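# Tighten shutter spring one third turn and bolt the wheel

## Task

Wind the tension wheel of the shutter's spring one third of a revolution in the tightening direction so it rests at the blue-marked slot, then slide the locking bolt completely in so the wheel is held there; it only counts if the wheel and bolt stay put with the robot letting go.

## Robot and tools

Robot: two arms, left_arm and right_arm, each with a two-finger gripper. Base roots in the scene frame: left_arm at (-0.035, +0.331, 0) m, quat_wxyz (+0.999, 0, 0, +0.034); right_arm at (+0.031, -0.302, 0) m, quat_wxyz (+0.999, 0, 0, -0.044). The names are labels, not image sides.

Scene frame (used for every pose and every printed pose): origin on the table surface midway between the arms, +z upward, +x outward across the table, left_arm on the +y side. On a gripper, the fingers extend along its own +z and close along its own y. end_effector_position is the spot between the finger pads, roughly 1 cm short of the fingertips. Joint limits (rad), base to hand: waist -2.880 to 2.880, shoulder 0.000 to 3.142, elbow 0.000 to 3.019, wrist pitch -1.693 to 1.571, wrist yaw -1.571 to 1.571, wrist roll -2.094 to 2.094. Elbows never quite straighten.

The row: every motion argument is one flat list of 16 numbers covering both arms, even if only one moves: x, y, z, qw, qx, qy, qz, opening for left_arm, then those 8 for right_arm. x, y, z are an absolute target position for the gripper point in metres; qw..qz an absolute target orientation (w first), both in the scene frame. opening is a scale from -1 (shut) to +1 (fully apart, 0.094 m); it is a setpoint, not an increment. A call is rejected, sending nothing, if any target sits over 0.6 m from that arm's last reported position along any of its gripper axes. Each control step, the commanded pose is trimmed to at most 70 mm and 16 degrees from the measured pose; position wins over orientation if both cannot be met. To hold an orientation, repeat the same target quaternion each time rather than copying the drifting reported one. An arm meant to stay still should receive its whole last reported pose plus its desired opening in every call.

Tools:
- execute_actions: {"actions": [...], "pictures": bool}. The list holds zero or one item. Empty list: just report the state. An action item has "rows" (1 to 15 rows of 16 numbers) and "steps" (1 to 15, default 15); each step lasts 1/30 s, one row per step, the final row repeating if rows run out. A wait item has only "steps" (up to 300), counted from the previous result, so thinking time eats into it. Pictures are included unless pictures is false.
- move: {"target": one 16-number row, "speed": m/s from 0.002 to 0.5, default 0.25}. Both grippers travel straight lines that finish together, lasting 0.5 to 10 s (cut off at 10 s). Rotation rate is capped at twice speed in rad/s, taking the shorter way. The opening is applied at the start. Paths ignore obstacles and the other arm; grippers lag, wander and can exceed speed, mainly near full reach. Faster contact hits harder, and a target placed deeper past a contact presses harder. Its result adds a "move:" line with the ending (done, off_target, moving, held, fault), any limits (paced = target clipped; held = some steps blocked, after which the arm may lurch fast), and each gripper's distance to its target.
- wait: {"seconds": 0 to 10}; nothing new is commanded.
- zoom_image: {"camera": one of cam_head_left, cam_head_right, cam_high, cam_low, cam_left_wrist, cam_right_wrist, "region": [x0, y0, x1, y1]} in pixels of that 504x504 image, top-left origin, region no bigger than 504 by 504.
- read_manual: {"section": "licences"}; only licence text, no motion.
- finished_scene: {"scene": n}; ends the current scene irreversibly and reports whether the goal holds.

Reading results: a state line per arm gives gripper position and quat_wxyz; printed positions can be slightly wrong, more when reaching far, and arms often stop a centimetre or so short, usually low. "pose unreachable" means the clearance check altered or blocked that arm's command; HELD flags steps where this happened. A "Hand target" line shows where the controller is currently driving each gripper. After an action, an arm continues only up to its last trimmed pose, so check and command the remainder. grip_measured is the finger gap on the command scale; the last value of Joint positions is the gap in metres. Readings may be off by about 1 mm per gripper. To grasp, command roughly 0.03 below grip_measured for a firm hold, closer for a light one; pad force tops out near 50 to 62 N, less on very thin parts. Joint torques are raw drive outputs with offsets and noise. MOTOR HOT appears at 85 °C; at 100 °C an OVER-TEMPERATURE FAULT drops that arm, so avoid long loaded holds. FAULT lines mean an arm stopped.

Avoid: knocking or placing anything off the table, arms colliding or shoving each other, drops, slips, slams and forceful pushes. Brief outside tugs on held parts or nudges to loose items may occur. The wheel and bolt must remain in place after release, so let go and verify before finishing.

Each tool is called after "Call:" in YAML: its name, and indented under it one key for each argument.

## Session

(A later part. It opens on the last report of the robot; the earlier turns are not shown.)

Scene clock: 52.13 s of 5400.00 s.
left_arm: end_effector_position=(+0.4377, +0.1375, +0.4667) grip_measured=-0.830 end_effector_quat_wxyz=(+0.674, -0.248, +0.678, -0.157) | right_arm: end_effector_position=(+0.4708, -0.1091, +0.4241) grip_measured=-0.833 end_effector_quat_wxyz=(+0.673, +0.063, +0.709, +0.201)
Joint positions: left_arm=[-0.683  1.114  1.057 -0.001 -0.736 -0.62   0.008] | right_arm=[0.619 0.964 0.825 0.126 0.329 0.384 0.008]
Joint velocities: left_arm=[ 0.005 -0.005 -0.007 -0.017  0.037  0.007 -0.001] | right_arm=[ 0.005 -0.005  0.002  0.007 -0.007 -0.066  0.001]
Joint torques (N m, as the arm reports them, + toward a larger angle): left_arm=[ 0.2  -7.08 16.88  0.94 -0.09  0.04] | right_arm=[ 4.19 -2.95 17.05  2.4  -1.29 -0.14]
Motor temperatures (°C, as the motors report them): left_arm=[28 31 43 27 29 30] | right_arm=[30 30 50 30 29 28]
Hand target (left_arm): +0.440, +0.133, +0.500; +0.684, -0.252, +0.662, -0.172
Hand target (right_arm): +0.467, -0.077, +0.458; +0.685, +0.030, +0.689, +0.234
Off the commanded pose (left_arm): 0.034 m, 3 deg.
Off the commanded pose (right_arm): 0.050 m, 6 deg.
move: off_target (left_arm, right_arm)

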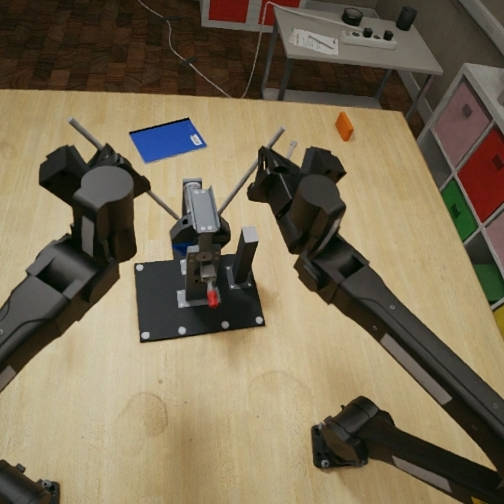

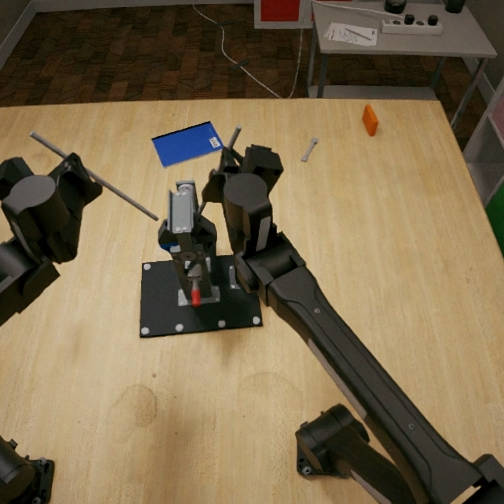

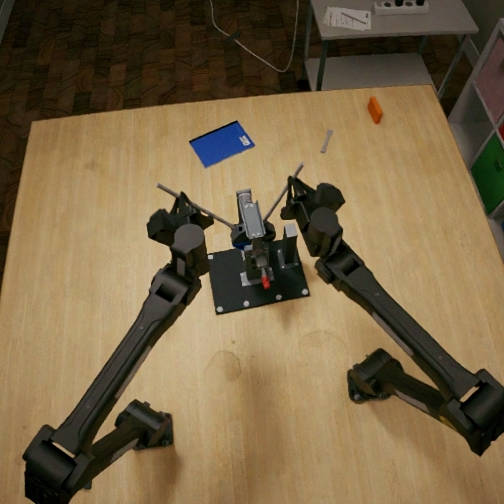

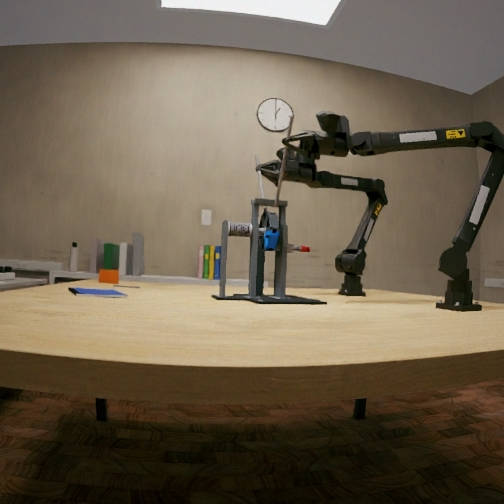

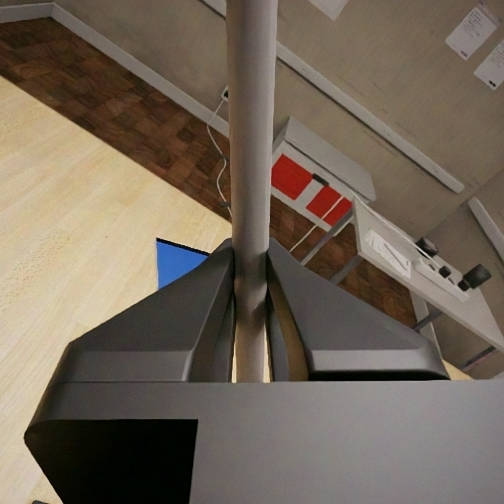

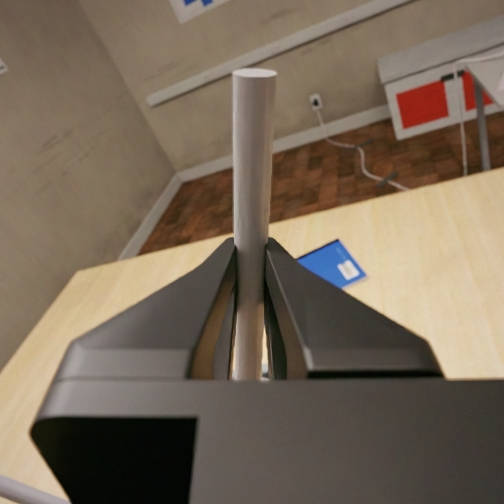

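Call:
move:
  target: [0.445,0.123,0.468,0.685,-0.25,0.662,-0.17,-1,0.47,-0.075,0.46,0.685,0.03,0.69,0.235,-1]
  speed: 0.04

Call:
zoom_image:
  camera: "cam_low"
  region: [230,150,330,250]

Call:
zoom_image:
  camera: "cam_head_left"
  region: [130,160,230,260]

Scene clock: 56.77 s of 5400.00 s.
left_arm: end_effector_position=(+0.4428, +0.1295, +0.4560) grip_measured=-0.830 end_effector_quat_wxyz=(+0.677, -0.248, +0.675, -0.157) | right_arm: end_effector_position=(+0.4708, -0.1090, +0.4243) grip_measured=-0.833 end_effector_quat_wxyz=(+0.673, +0.063, +0.709, +0.202)
Joint positions: left_arm=[-0.694  1.142  1.042  0.054 -0.75  -0.612  0.008] | right_arm=[0.62  0.964 0.826 0.126 0.329 0.384 0.008]
Joint velocities: left_arm=[-0.005 -0.005 -0.002 -0.012 -0.051 -0.11   0.   ] | right_arm=[ 0.005 -0.005  0.007 -0.007  0.037  0.022 -0.001]
Joint torques (N m, as the arm reports them, + toward a larger angle): left_arm=[-0.37 -7.6  12.54  2.66 -0.09  0.06] | right_arm=[ 4.04 -2.97 17.03  2.41 -1.28 -0.15]
Motor temperatures (°C, as the motors report them): left_arm=[28 31 45 27 29 30] | right_arm=[30 30 52 30 29 28]
Hand target (left_arm): +0.444, +0.123, +0.468; +0.685, -0.250, +0.663, -0.170
Hand target (right_arm): +0.467, -0.077, +0.459; +0.686, +0.030, +0.688, +0.234
Off the commanded pose (left_arm): 0.014 m, 2 deg.
Off the commanded pose (right_arm): 0.049 m, 6 deg.
After step 90, 0.07 s passed at rest.
move: off_target (left_arm, right_arm)

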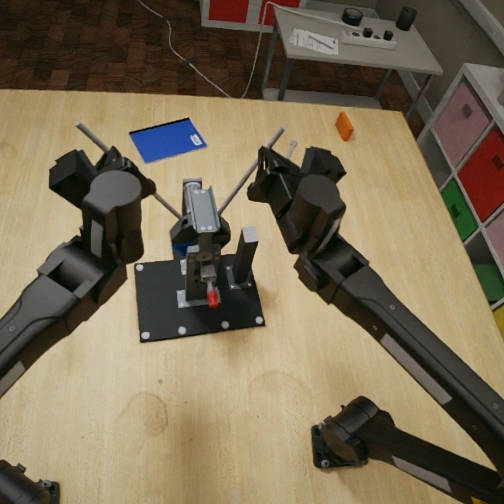

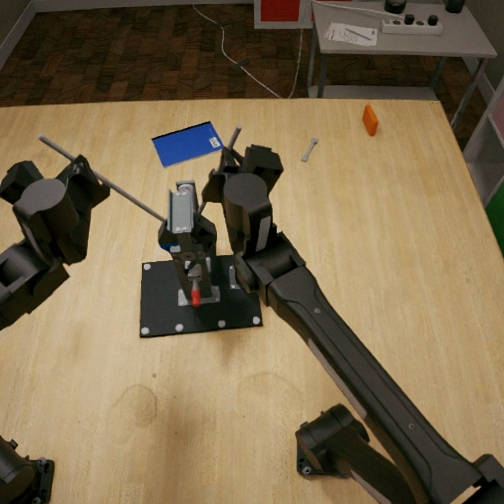

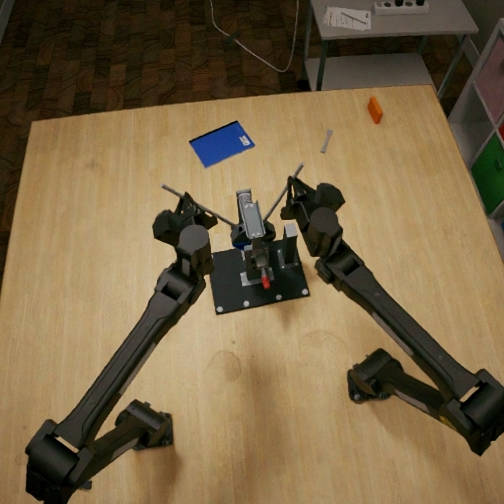

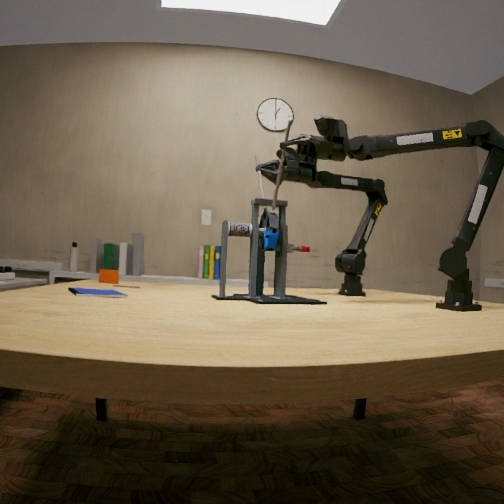

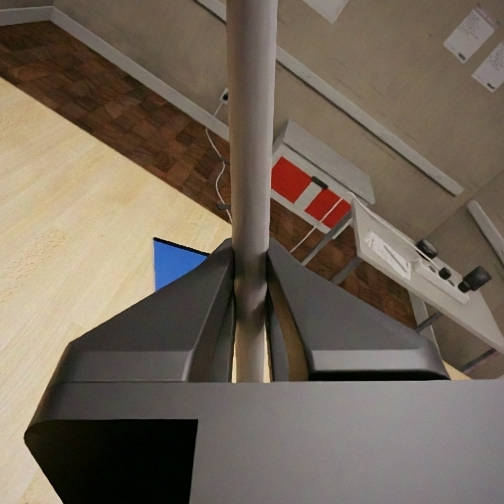

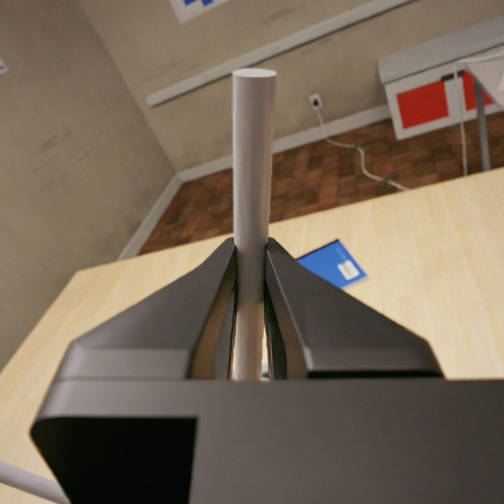

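Region (230, 150, 330, 250) of cam_low's 504x504 image, scaled by 5.040, with more detail than that image has.

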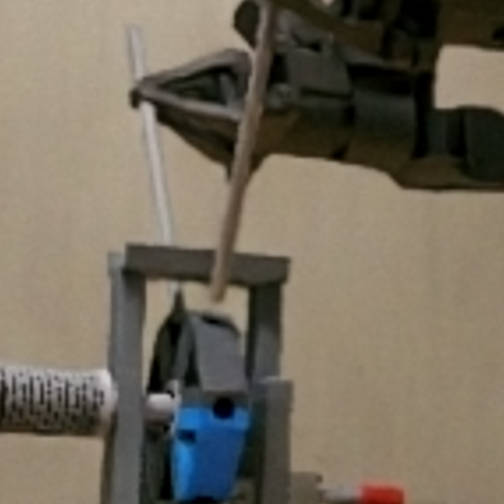

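Region (130, 160, 230, 260) of cam_head_left's 504x504 image, scaled by 5.040, with more detail than that image has.

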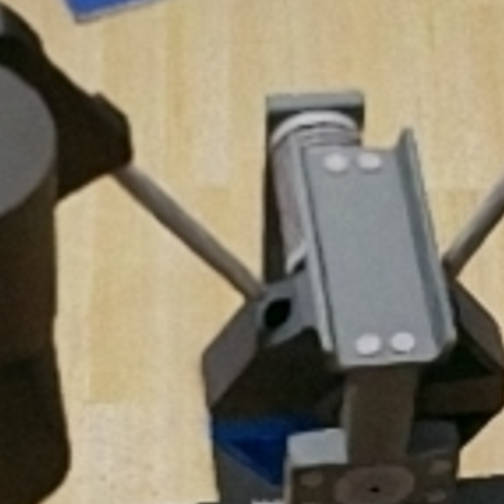

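Aligned. Ramp commands continuously.

Call:
execute_actions:
  actions:
    - {"rows":[[0.4455,0.119,0.462,0.685,-0.25,0.662,-0.17,-1,0.47,-0.075,0.46,0.685,0.03,0.69,0.235,-1],[0.446,0.115,0.456,0.685,-0.25,0.662,-0.17,-1,0.47,-0.075,0.46,0.685,0.03,0.69,0.235,-1],[0.446,0.111,0.45,0.685,-0.25,0.662,-0.17,-1,0.47,-0.075,0.46,0.685,0.03,0.69,0.235,-1]]}

Call:
zoom_image:
  camera: "cam_head_left"
  region: [130,160,230,260]

Scene clock: 60.63 s of 5400.00 s.
left_arm: end_effector_position=(+0.4431, +0.1188, +0.4452) grip_measured=-0.830 end_effector_quat_wxyz=(+0.681, -0.252, +0.669, -0.159) | right_arm: end_effector_position=(+0.4708, -0.1090, +0.4243) grip_measured=-0.833 end_effector_quat_wxyz=(+0.673, +0.063, +0.709, +0.202)
Joint positions: left_arm=[-0.718  1.167  1.024  0.113 -0.781 -0.61   0.008] | right_arm=[0.62  0.964 0.826 0.126 0.329 0.384 0.008]
Joint velocities: left_arm=[-0.005  0.005 -0.002 -0.017  0.007  0.007 -0.001] | right_arm=[-0.005 -0.005  0.002  0.007 -0.037  0.022  0.001]
Joint torques (N m, as the arm reports them, + toward a larger angle): left_arm=[-0.3  -7.44 11.84  2.36  0.18  0.03] | right_arm=[ 4.   -2.89 17.01  2.4  -1.28 -0.15]
Motor temperatures (°C, as the motors report them): left_arm=[28 31 45 28 29 30] | right_arm=[30 30 53 30 30 28]
Hand target (left_arm): +0.445, +0.111, +0.450; +0.685, -0.250, +0.662, -0.170
Hand target (right_arm): +0.467, -0.077, +0.459; +0.686, +0.030, +0.689, +0.234
Off the commanded pose (left_arm): 0.010 m, 2 deg.
Off the commanded pose (right_arm): 0.049 m, 6 deg.
Steps of this call (steps 1 to 90: nothing new was sent; then 0.37 s passed at rest; steps 91 to 105: all 15 steps of this action). Readings (end_effector_position):
91: left_arm (+0.4428, +0.1297, +0.4561) | right_arm (+0.4708, -0.1090, +0.4243)
92: left_arm (+0.4428, +0.1298, +0.4562) | right_arm (+0.4708, -0.1090, +0.4243)
94: left_arm (+0.4423, +0.1272, +0.4546) | right_arm (+0.4708, -0.1090, +0.4243)
98: left_arm (+0.4429, +0.1189, +0.4447) | right_arm (+0.4708, -0.1090, +0.4243)
105: the state above

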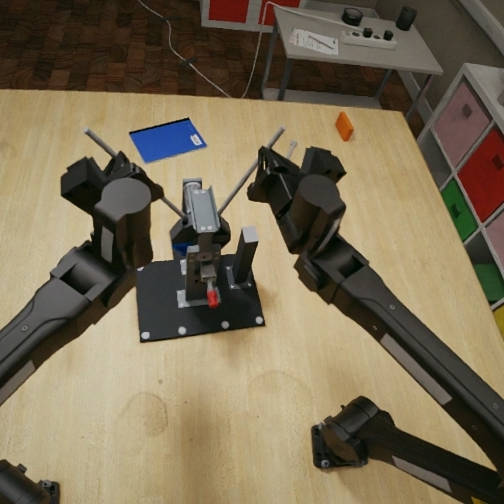

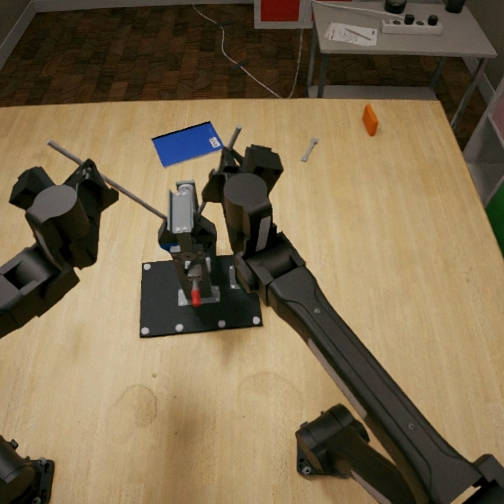

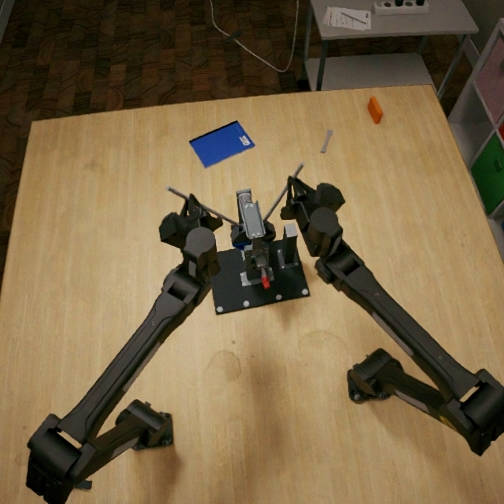

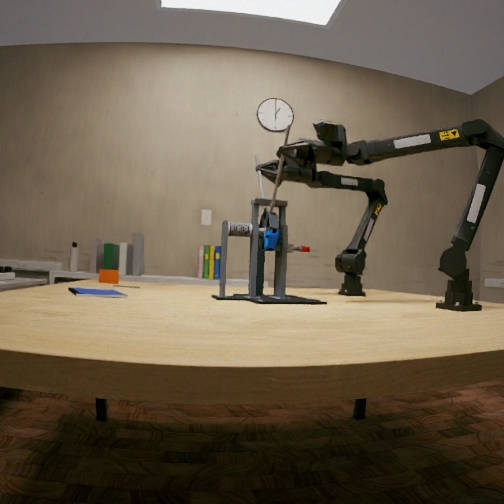

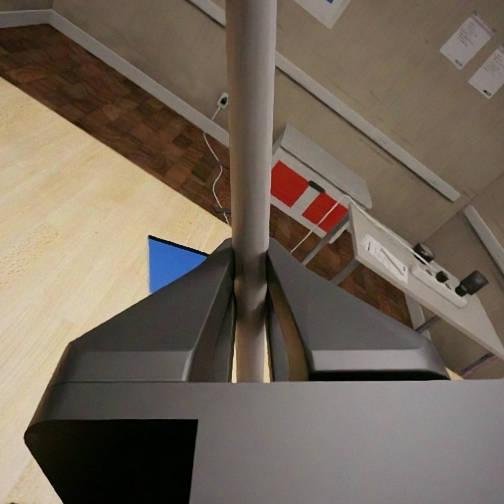

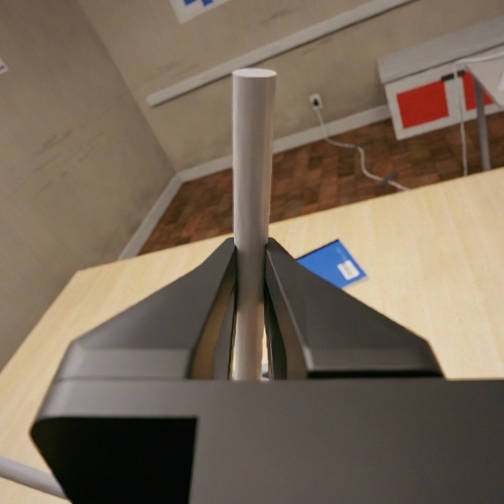

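Region (130, 160, 230, 260) of cam_head_left's 504x504 image, scaled by 5.040, with more detail than that image has.

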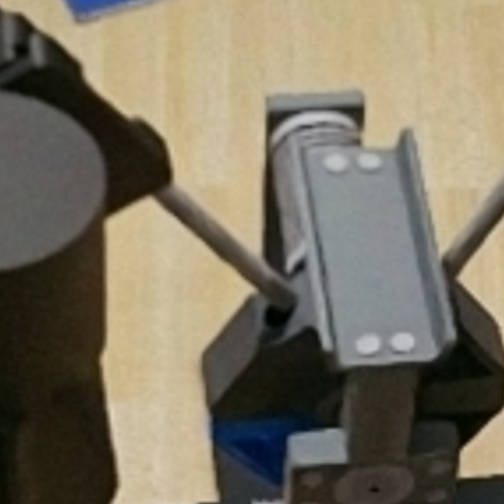

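On the upper rim; shift −x, +y.

Call:
execute_actions:
  actions:
    - {"rows":[[0.44,0.116,0.446,0.688,-0.238,0.667,-0.158,-1,0.47,-0.075,0.46,0.685,0.03,0.69,0.235,-1]]}

Call:
zoom_image:
  camera: "cam_head_left"
  region: [130,160,230,260]

Scene clock: 63.47 s of 5400.00 s.
left_arm: end_effector_position=(+0.4426, +0.1191, +0.4441) grip_measured=-0.830 end_effector_quat_wxyz=(+0.685, -0.244, +0.669, -0.153) | right_arm: end_effector_position=(+0.4708, -0.1090, +0.4243) grip_measured=-0.833 end_effector_quat_wxyz=(+0.673, +0.063, +0.709, +0.202)
Joint positions: left_arm=[-0.718  1.166  1.016  0.131 -0.781 -0.584  0.008] | right_arm=[0.62  0.964 0.826 0.126 0.329 0.384 0.008]
Joint velocities: left_arm=[-0.024 -0.015  0.012  0.012 -0.037  0.037 -0.   ] | right_arm=[-0.015 -0.005  0.007 -0.007  0.007 -0.007  0.   ]
Joint torques (N m, as the arm reports them, + toward a larger angle): left_arm=[-0.15 -9.09 10.42  1.87  0.29  0.12] | right_arm=[ 4.02 -2.96 17.    2.4  -1.27 -0.16]
Motor temperatures (°C, as the motors report them): left_arm=[28 31 45 28 29 30] | right_arm=[30 30 55 30 30 28]
Hand target (left_arm): +0.440, +0.116, +0.446; +0.688, -0.238, +0.667, -0.158
Hand target (right_arm): +0.467, -0.077, +0.459; +0.686, +0.030, +0.689, +0.234
Off the commanded pose (left_arm): 0.005 m, 1 deg.
Off the commanded pose (right_arm): 0.049 m, 6 deg.
Steps of this call (steps 1 to 70: nothing new was sent; steps 71 to 85: all 15 steps of this action). Readings (end_effector_position):
71: left_arm (+0.4430, +0.1187, +0.4442) | right_arm (+0.4708, -0.1090, +0.4243)
72: left_arm (+0.4429, +0.1189, +0.4437) | right_arm (+0.4708, -0.1090, +0.4243)
74: left_arm (+0.4427, +0.1191, +0.4440) | right_arm (+0.4708, -0.1090, +0.4243)
78: left_arm (+0.4426, +0.1191, +0.4440) | right_arm (+0.4708, -0.1090, +0.4243)
85: the state above

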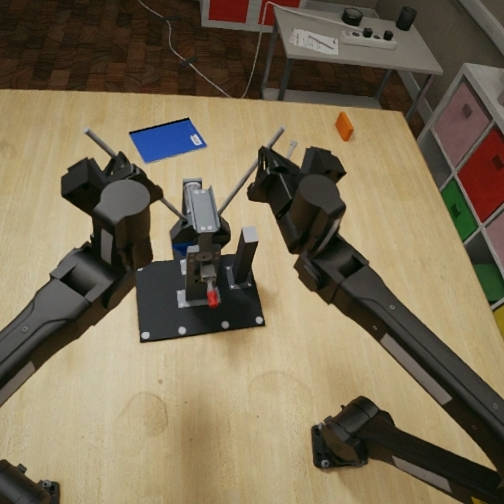

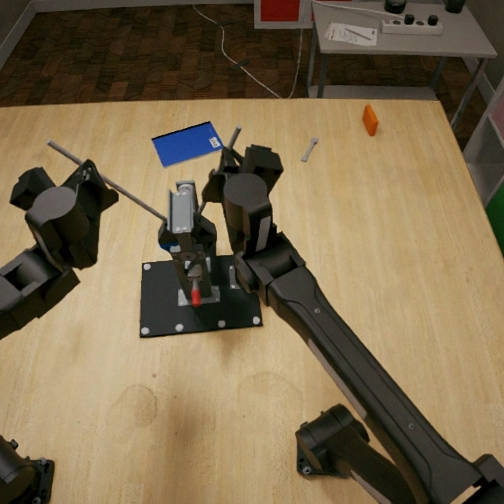

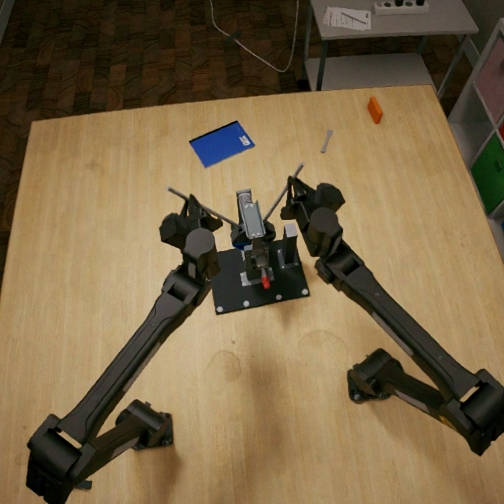

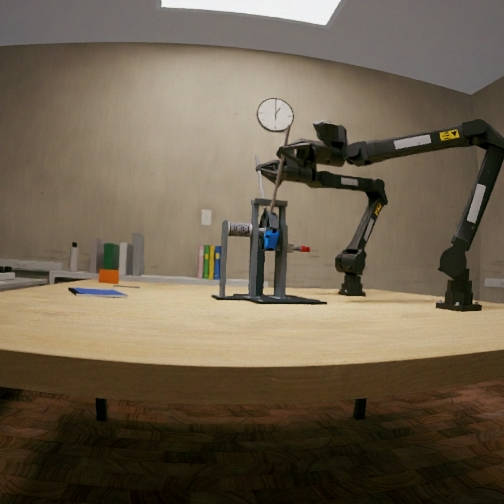

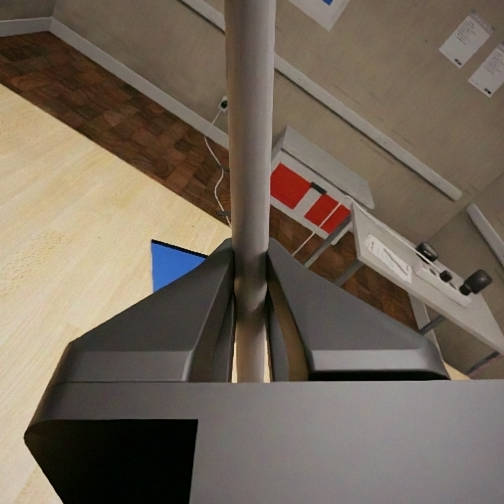

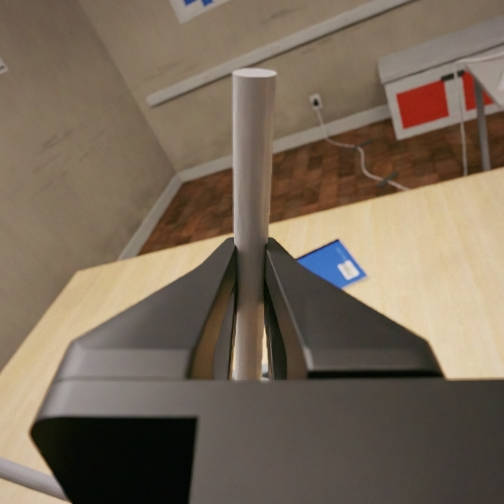

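Region (130, 160, 230, 260) of cam_head_left's 504x504 image, scaled by 5.040, with more detail than that image has.

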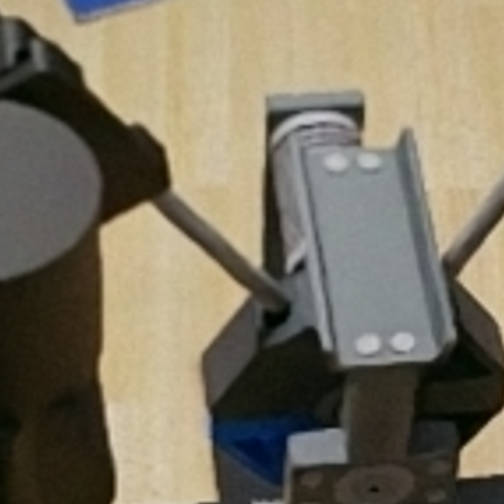

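Call:
execute_actions:
  actions:
    - {"rows":[[0.431,0.115,0.444,0.688,-0.238,0.667,-0.158,-1,0.47,-0.075,0.46,0.685,0.03,0.69,0.235,-1]]}

Call:
zoom_image:
  camera: "cam_head_left"
  region: [130,160,230,260]

Scene clock: 66.67 s of 5400.00 s.
left_arm: end_effector_position=(+0.4374, +0.1236, +0.4406) grip_measured=-0.830 end_effector_quat_wxyz=(+0.686, -0.247, +0.668, -0.147) | right_arm: end_effector_position=(+0.4708, -0.1089, +0.4243) grip_measured=-0.833 end_effector_quat_wxyz=(+0.673, +0.063, +0.709, +0.202)
Joint positions: left_arm=[-0.721  1.152  0.997  0.133 -0.796 -0.582  0.008] | right_arm=[0.62  0.964 0.826 0.126 0.329 0.383 0.008]
Joint velocities: left_arm=[-0.024  0.005 -0.002  0.012  0.022  0.022  0.   ] | right_arm=[-0.005 -0.015  0.007 -0.017 -0.037 -0.11   0.001]
Joint torques (N m, as the arm reports them, + toward a larger angle): left_arm=[-1.   -9.26 10.42  1.75  0.24  0.09] | right_arm=[ 4.04 -3.07 17.03  2.38 -1.26 -0.15]
Motor temperatures (°C, as the motors report them): left_arm=[28 31 45 28 29 30] | right_arm=[30 30 56 30 30 28]
Hand target (left_arm): +0.431, +0.115, +0.444; +0.688, -0.238, +0.667, -0.158
Hand target (right_arm): +0.467, -0.077, +0.459; +0.686, +0.030, +0.689, +0.234
Off the commanded pose (left_arm): 0.011 m, 2 deg.
Off the commanded pose (right_arm): 0.049 m, 6 deg.
Steps of this call (steps 1 to 81: nothing new was sent; steps 82 to 96: all 15 steps of this action). Readings (end_effector_position):
82: left_arm (+0.4423, +0.1198, +0.4433) | right_arm (+0.4708, -0.1090, +0.4243)
83: left_arm (+0.4412, +0.1211, +0.4423) | right_arm (+0.4708, -0.1090, +0.4243)
85: left_arm (+0.4391, +0.1233, +0.4408) | right_arm (+0.4708, -0.1089, +0.4243)
89: left_arm (+0.4374, +0.1236, +0.4406) | right_arm (+0.4708, -0.1089, +0.4243)
96: the state above

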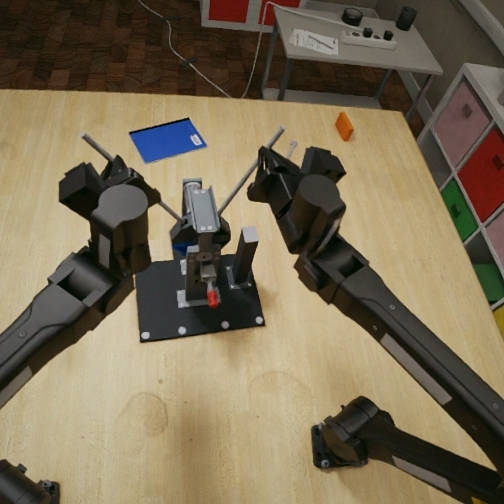

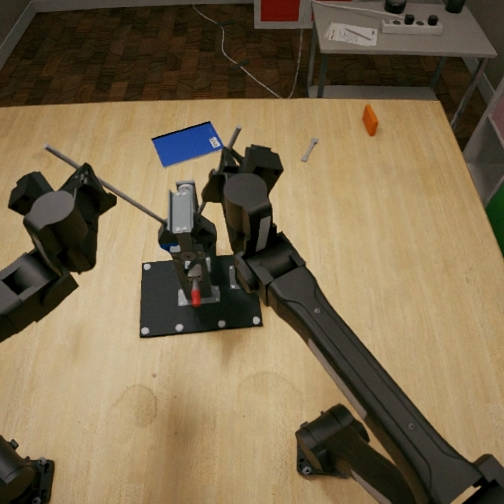

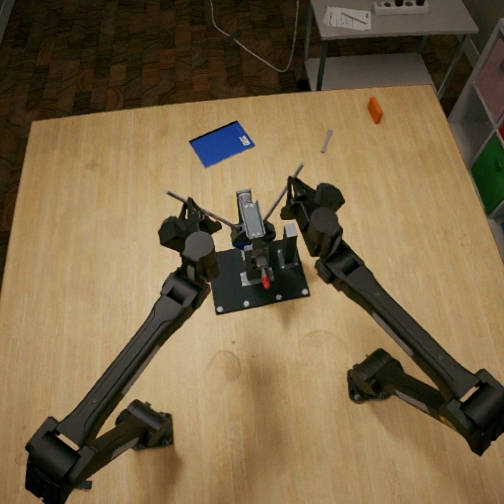

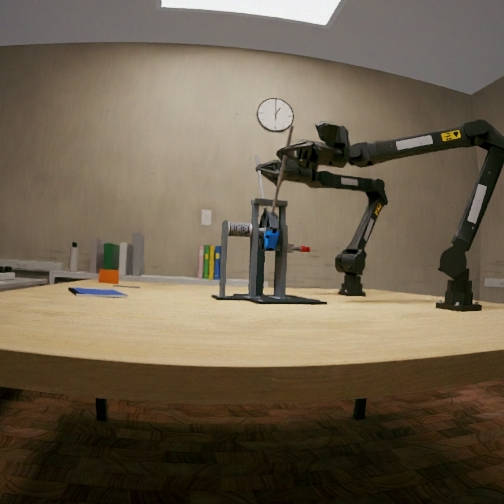

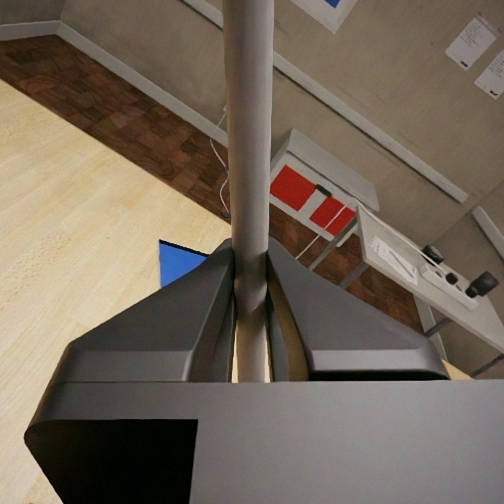

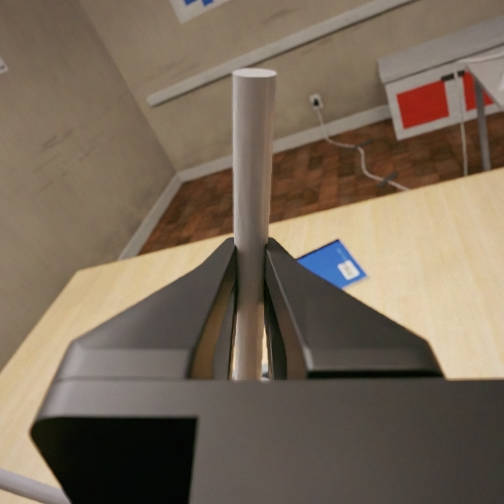

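Region (130, 160, 230, 260) of cam_head_left's 504x504 image, scaled by 5.040, with more detail than that image has.

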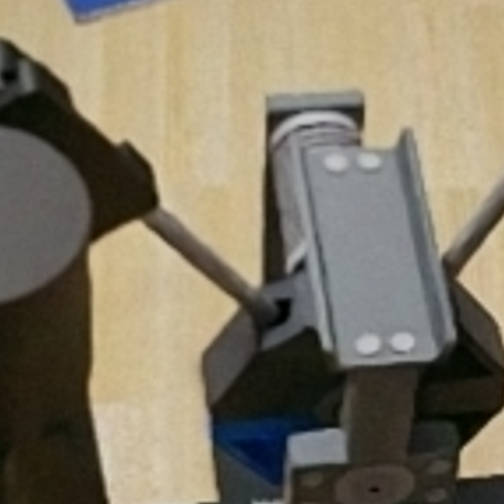

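Now on the lower rim; roll slowly back.

Call:
execute_actions:
  actions:
    - {"rows":[[0.433,0.11,0.444,0.683,-0.256,0.661,-0.176,-1,0.47,-0.075,0.46,0.685,0.03,0.69,0.235,-1]]}

Call:
zoom_image:
  camera: "cam_head_left"
  region: [130,160,230,260]

Scene clock: 69.37 s of 5400.00 s.
left_arm: end_effector_position=(+0.4364, +0.1236, +0.4406) grip_measured=-0.830 end_effector_quat_wxyz=(+0.685, -0.257, +0.665, -0.153) | right_arm: end_effector_position=(+0.4708, -0.1089, +0.4243) grip_measured=-0.833 end_effector_quat_wxyz=(+0.673, +0.063, +0.709, +0.202)
Joint positions: left_arm=[-0.725  1.152  0.997  0.133 -0.806 -0.605  0.008] | right_arm=[0.62  0.964 0.826 0.126 0.329 0.383 0.008]
Joint velocities: left_arm=[-0.005 -0.005 -0.007 -0.012  0.007 -0.051  0.   ] | right_arm=[-0.005 -0.005  0.002 -0.007  0.051 -0.022  0.   ]
Joint torques (N m, as the arm reports them, + toward a larger angle): left_arm=[-1.29 -8.13 11.32  1.7   0.32 -0.18] | right_arm=[ 4.08 -2.99 17.    2.38 -1.26 -0.15]
Motor temperatures (°C, as the motors report them): left_arm=[28 31 44 28 29 30] | right_arm=[30 30 56 30 30 28]
Hand target (left_arm): +0.432, +0.110, +0.444; +0.683, -0.256, +0.661, -0.176
Hand target (right_arm): +0.467, -0.077, +0.459; +0.686, +0.030, +0.689, +0.234
Off the commanded pose (left_arm): 0.014 m, 3 deg.
Off the commanded pose (right_arm): 0.049 m, 6 deg.
Steps of this call (steps 1 to 66: nothing new was sent; steps 67 to 81: all 15 steps of this action). Readings (end_effector_position):
67: left_arm (+0.4373, +0.1239, +0.4406) | right_arm (+0.4708, -0.1089, +0.4243)
68: left_arm (+0.4369, +0.1240, +0.4406) | right_arm (+0.4708, -0.1089, +0.4243)
70: left_arm (+0.4366, +0.1237, +0.4406) | right_arm (+0.4708, -0.1089, +0.4243)
74: left_arm (+0.4364, +0.1236, +0.4406) | right_arm (+0.4708, -0.1089, +0.4243)
81: the state above

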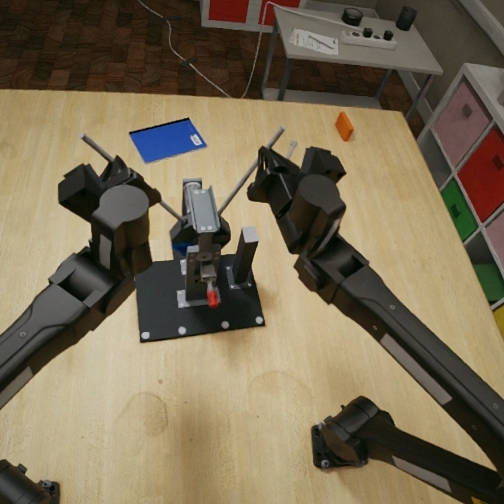

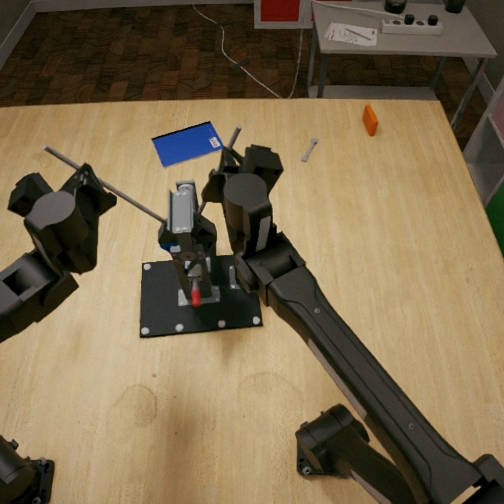

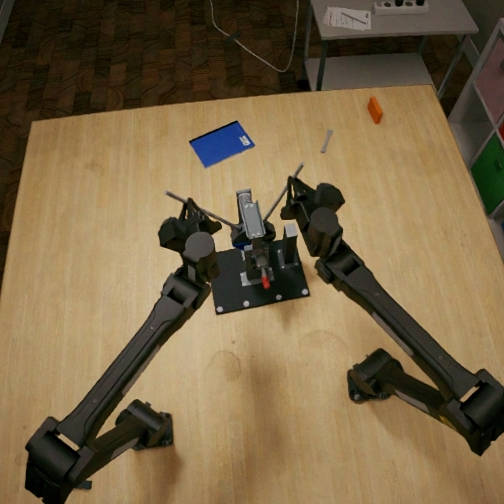

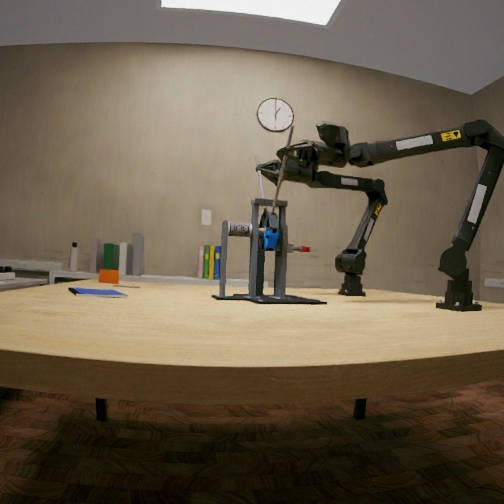

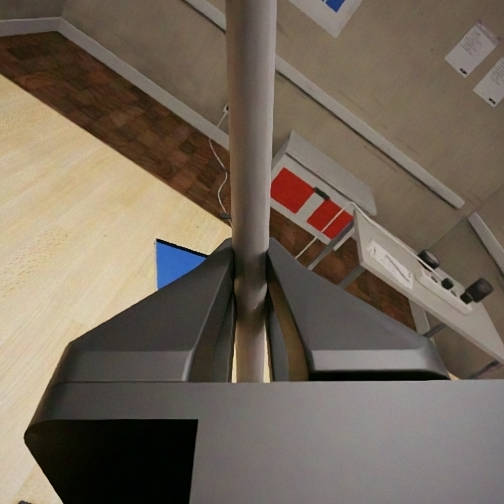

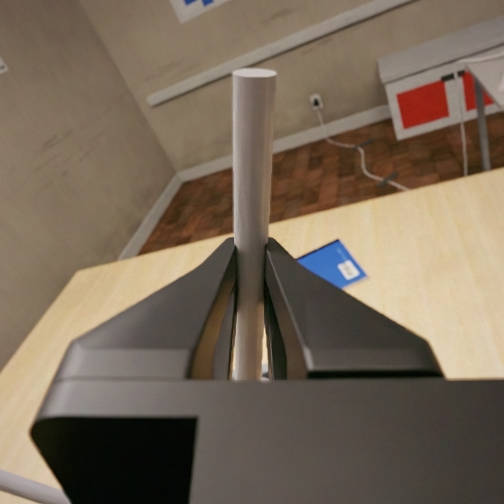

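Region (130, 160, 230, 260) of cam_head_left's 504x504 image, scaled by 5.040, with more detail than that image has.

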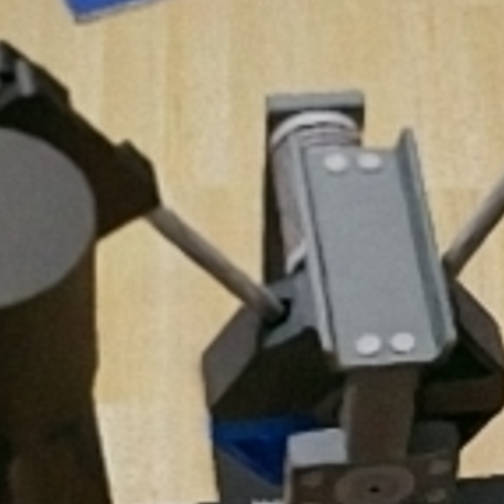

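Call:
execute_actions:
  actions:
    - {"rows":[[0.436,0.108,0.443,0.681,-0.264,0.658,-0.184,-1,0.47,-0.075,0.46,0.685,0.03,0.69,0.235,-1]]}

Call:
zoom_image:
  camera: "cam_head_left"
  region: [130,160,230,260]

Scene clock: 71.83 s of 5400.00 s.
left_arm: end_effector_position=(+0.4354, +0.1167, +0.4349) grip_measured=-0.830 end_effector_quat_wxyz=(+0.680, -0.257, +0.668, -0.161) | right_arm: end_effector_position=(+0.4707, -0.1088, +0.4243) grip_measured=-0.833 end_effector_quat_wxyz=(+0.673, +0.063, +0.709, +0.202)
Joint positions: left_arm=[-0.736  1.159  0.992  0.133 -0.802 -0.624  0.008] | right_arm=[0.62  0.964 0.826 0.126 0.329 0.383 0.008]
Joint velocities: left_arm=[-0.005  0.005  0.007  0.007  0.007 -0.022 -0.001] | right_arm=[-0.005 -0.005  0.002  0.017  0.007 -0.051 -0.   ]
Joint torques (N m, as the arm reports them, + toward a larger angle): left_arm=[-0.46 -7.9  12.17  1.93  0.21 -0.23] | right_arm=[ 4.12 -2.95 16.99  2.38 -1.26 -0.14]
Motor temperatures (°C, as the motors report them): left_arm=[28 31 44 28 29 30] | right_arm=[30 30 57 30 30 28]
Hand target (left_arm): +0.435, +0.108, +0.443; +0.681, -0.264, +0.658, -0.184
Hand target (right_arm): +0.467, -0.077, +0.459; +0.686, +0.030, +0.689, +0.234
Off the commanded pose (left_arm): 0.012 m, 3 deg.
Off the commanded pose (right_arm): 0.049 m, 6 deg.
Steps of this call (steps 1 to 59: nothing new was sent; steps 60 to 74: all 15 steps of this action). Readings (end_effector_position):
60: left_arm (+0.4364, +0.1236, +0.4406) | right_arm (+0.4707, -0.1088, +0.4243)
61: left_arm (+0.4362, +0.1227, +0.4406) | right_arm (+0.4707, -0.1088, +0.4243)
63: left_arm (+0.4354, +0.1196, +0.4384) | right_arm (+0.4707, -0.1088, +0.4243)
67: left_arm (+0.4352, +0.1169, +0.4352) | right_arm (+0.4707, -0.1088, +0.4243)
74: the state above

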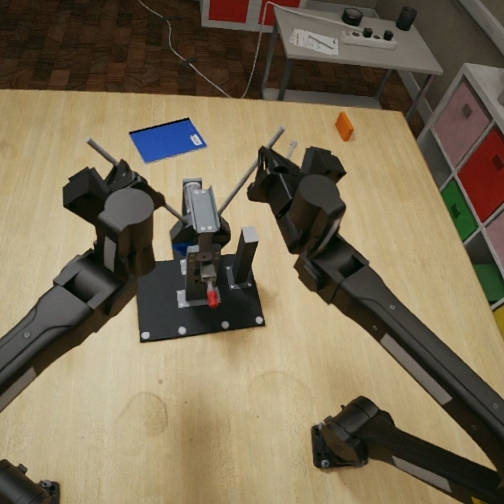

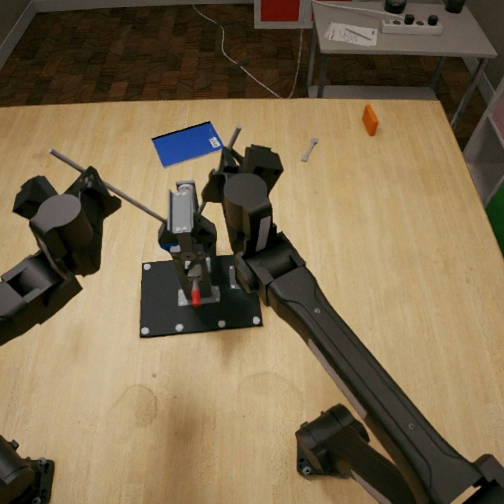

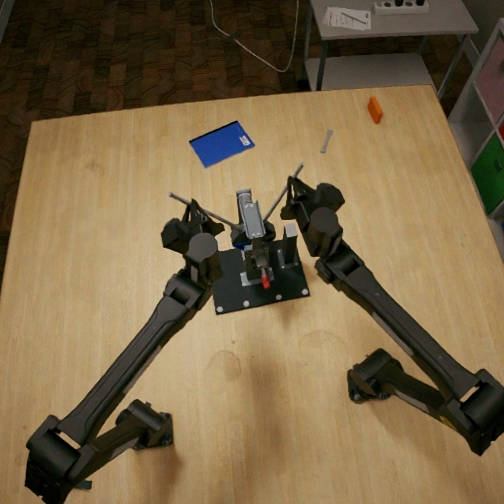

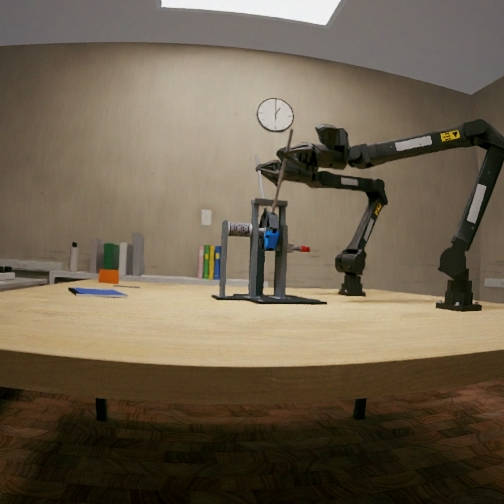

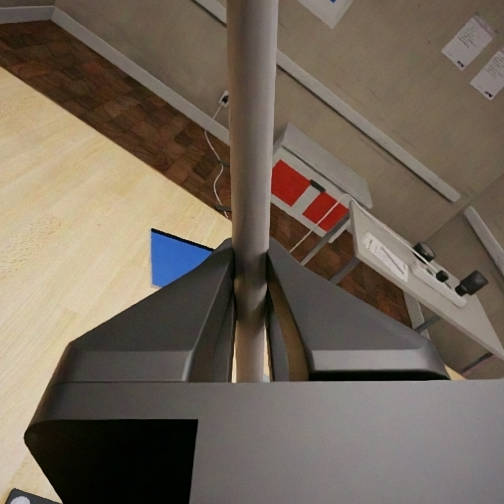

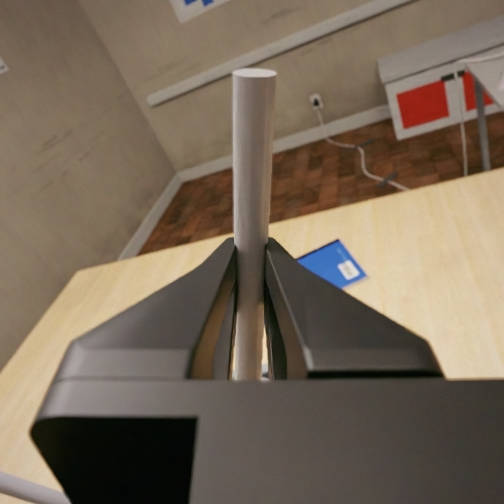

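Region (130, 160, 230, 260) of cam_head_left's 504x504 image, scaled by 5.040, with more detail than that image has.

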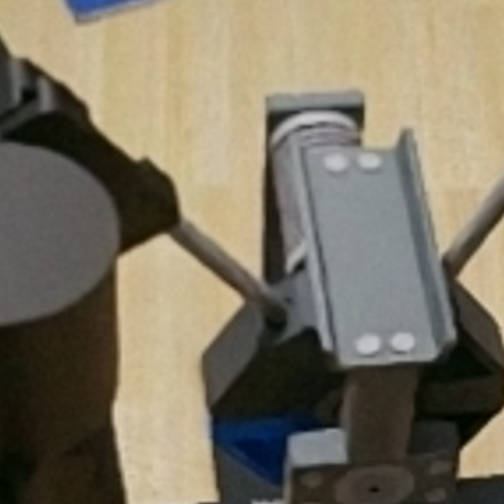

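In.

Call:
move:
  target: [0.441,0.088,0.408,0.685,-0.25,0.662,-0.17,-1,0.47,-0.075,0.46,0.685,0.03,0.69,0.235,-1]
  speed: 0.06

Scene clock: 74.97 s of 5400.00 s.
left_arm: end_effector_position=(+0.4392, +0.0987, +0.4070) grip_measured=-0.830 end_effector_quat_wxyz=(+0.683, -0.253, +0.666, -0.160) | right_arm: end_effector_position=(+0.4707, -0.1093, +0.4243) grip_measured=-0.833 end_effector_quat_wxyz=(+0.673, +0.063, +0.709, +0.201)
Joint positions: left_arm=[-0.765  1.216  0.958  0.235 -0.831 -0.611  0.008] | right_arm=[0.619 0.964 0.825 0.126 0.33  0.384 0.008]
Joint velocities: left_arm=[-0.005 -0.015  0.007  0.002 -0.066  0.007  0.   ] | right_arm=[-0.005 -0.015  0.002  0.012  0.022 -0.007  0.   ]
Joint torques (N m, as the arm reports them, + toward a larger angle): left_arm=[-0.84 -7.78 11.31  2.29  0.07 -0.03] | right_arm=[ 3.96 -3.02 17.04  2.39 -1.28 -0.16]
Motor temperatures (°C, as the motors report them): left_arm=[28 31 44 28 29 30] | right_arm=[30 30 58 30 31 28]
Hand target (left_arm): +0.440, +0.088, +0.407; +0.685, -0.250, +0.663, -0.170
Hand target (right_arm): +0.467, -0.077, +0.459; +0.686, +0.030, +0.689, +0.234
Off the commanded pose (left_arm): 0.011 m, 1 deg.
Off the commanded pose (right_arm): 0.050 m, 6 deg.
move: off_target (left_arm, right_arm)

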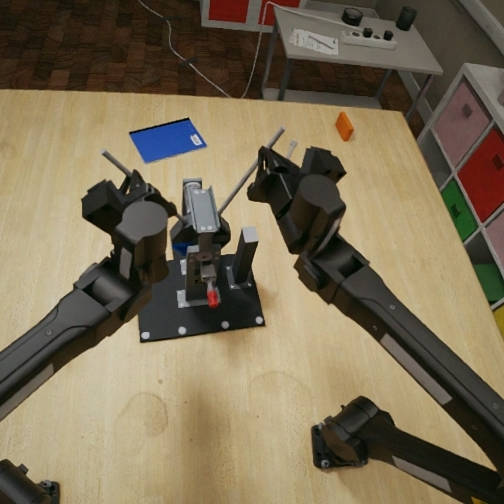

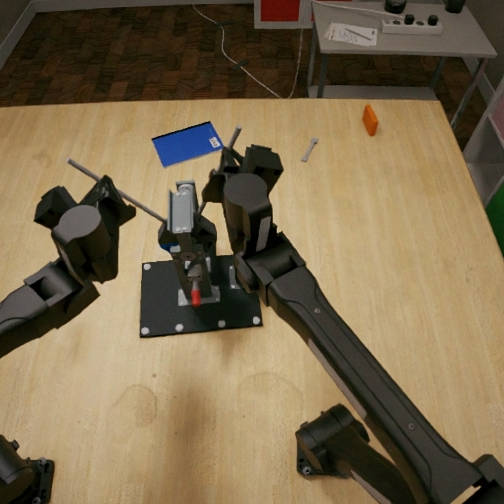

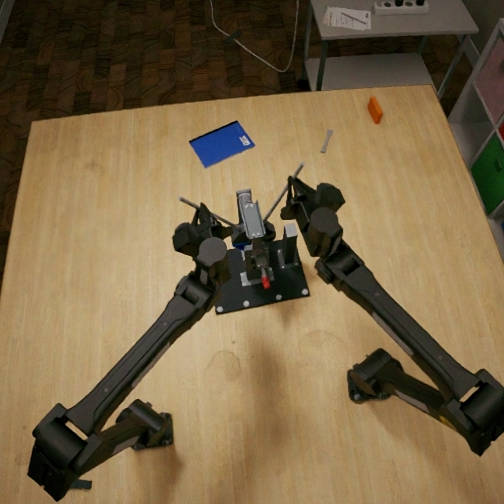

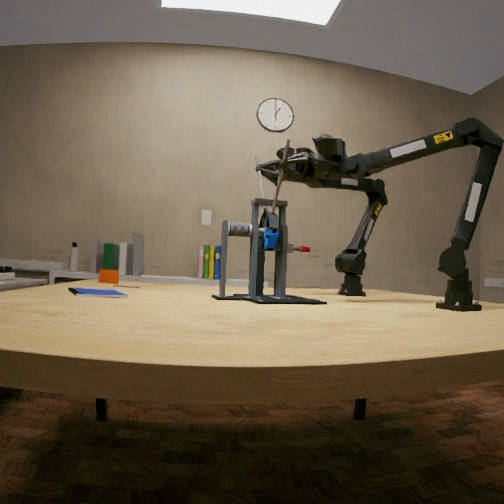

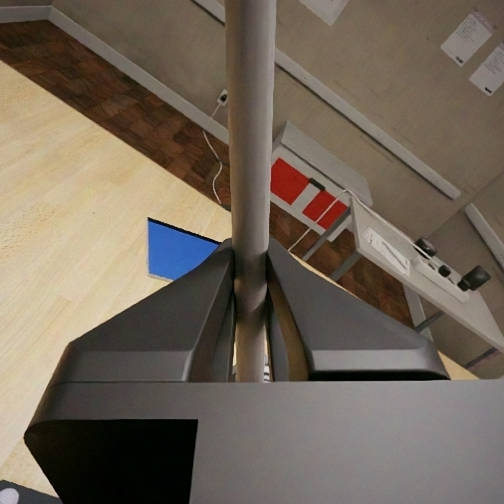

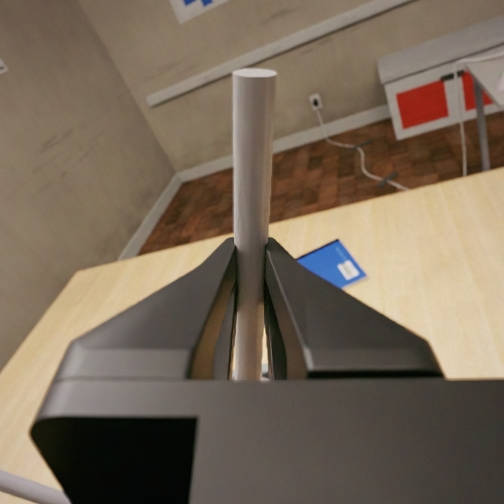

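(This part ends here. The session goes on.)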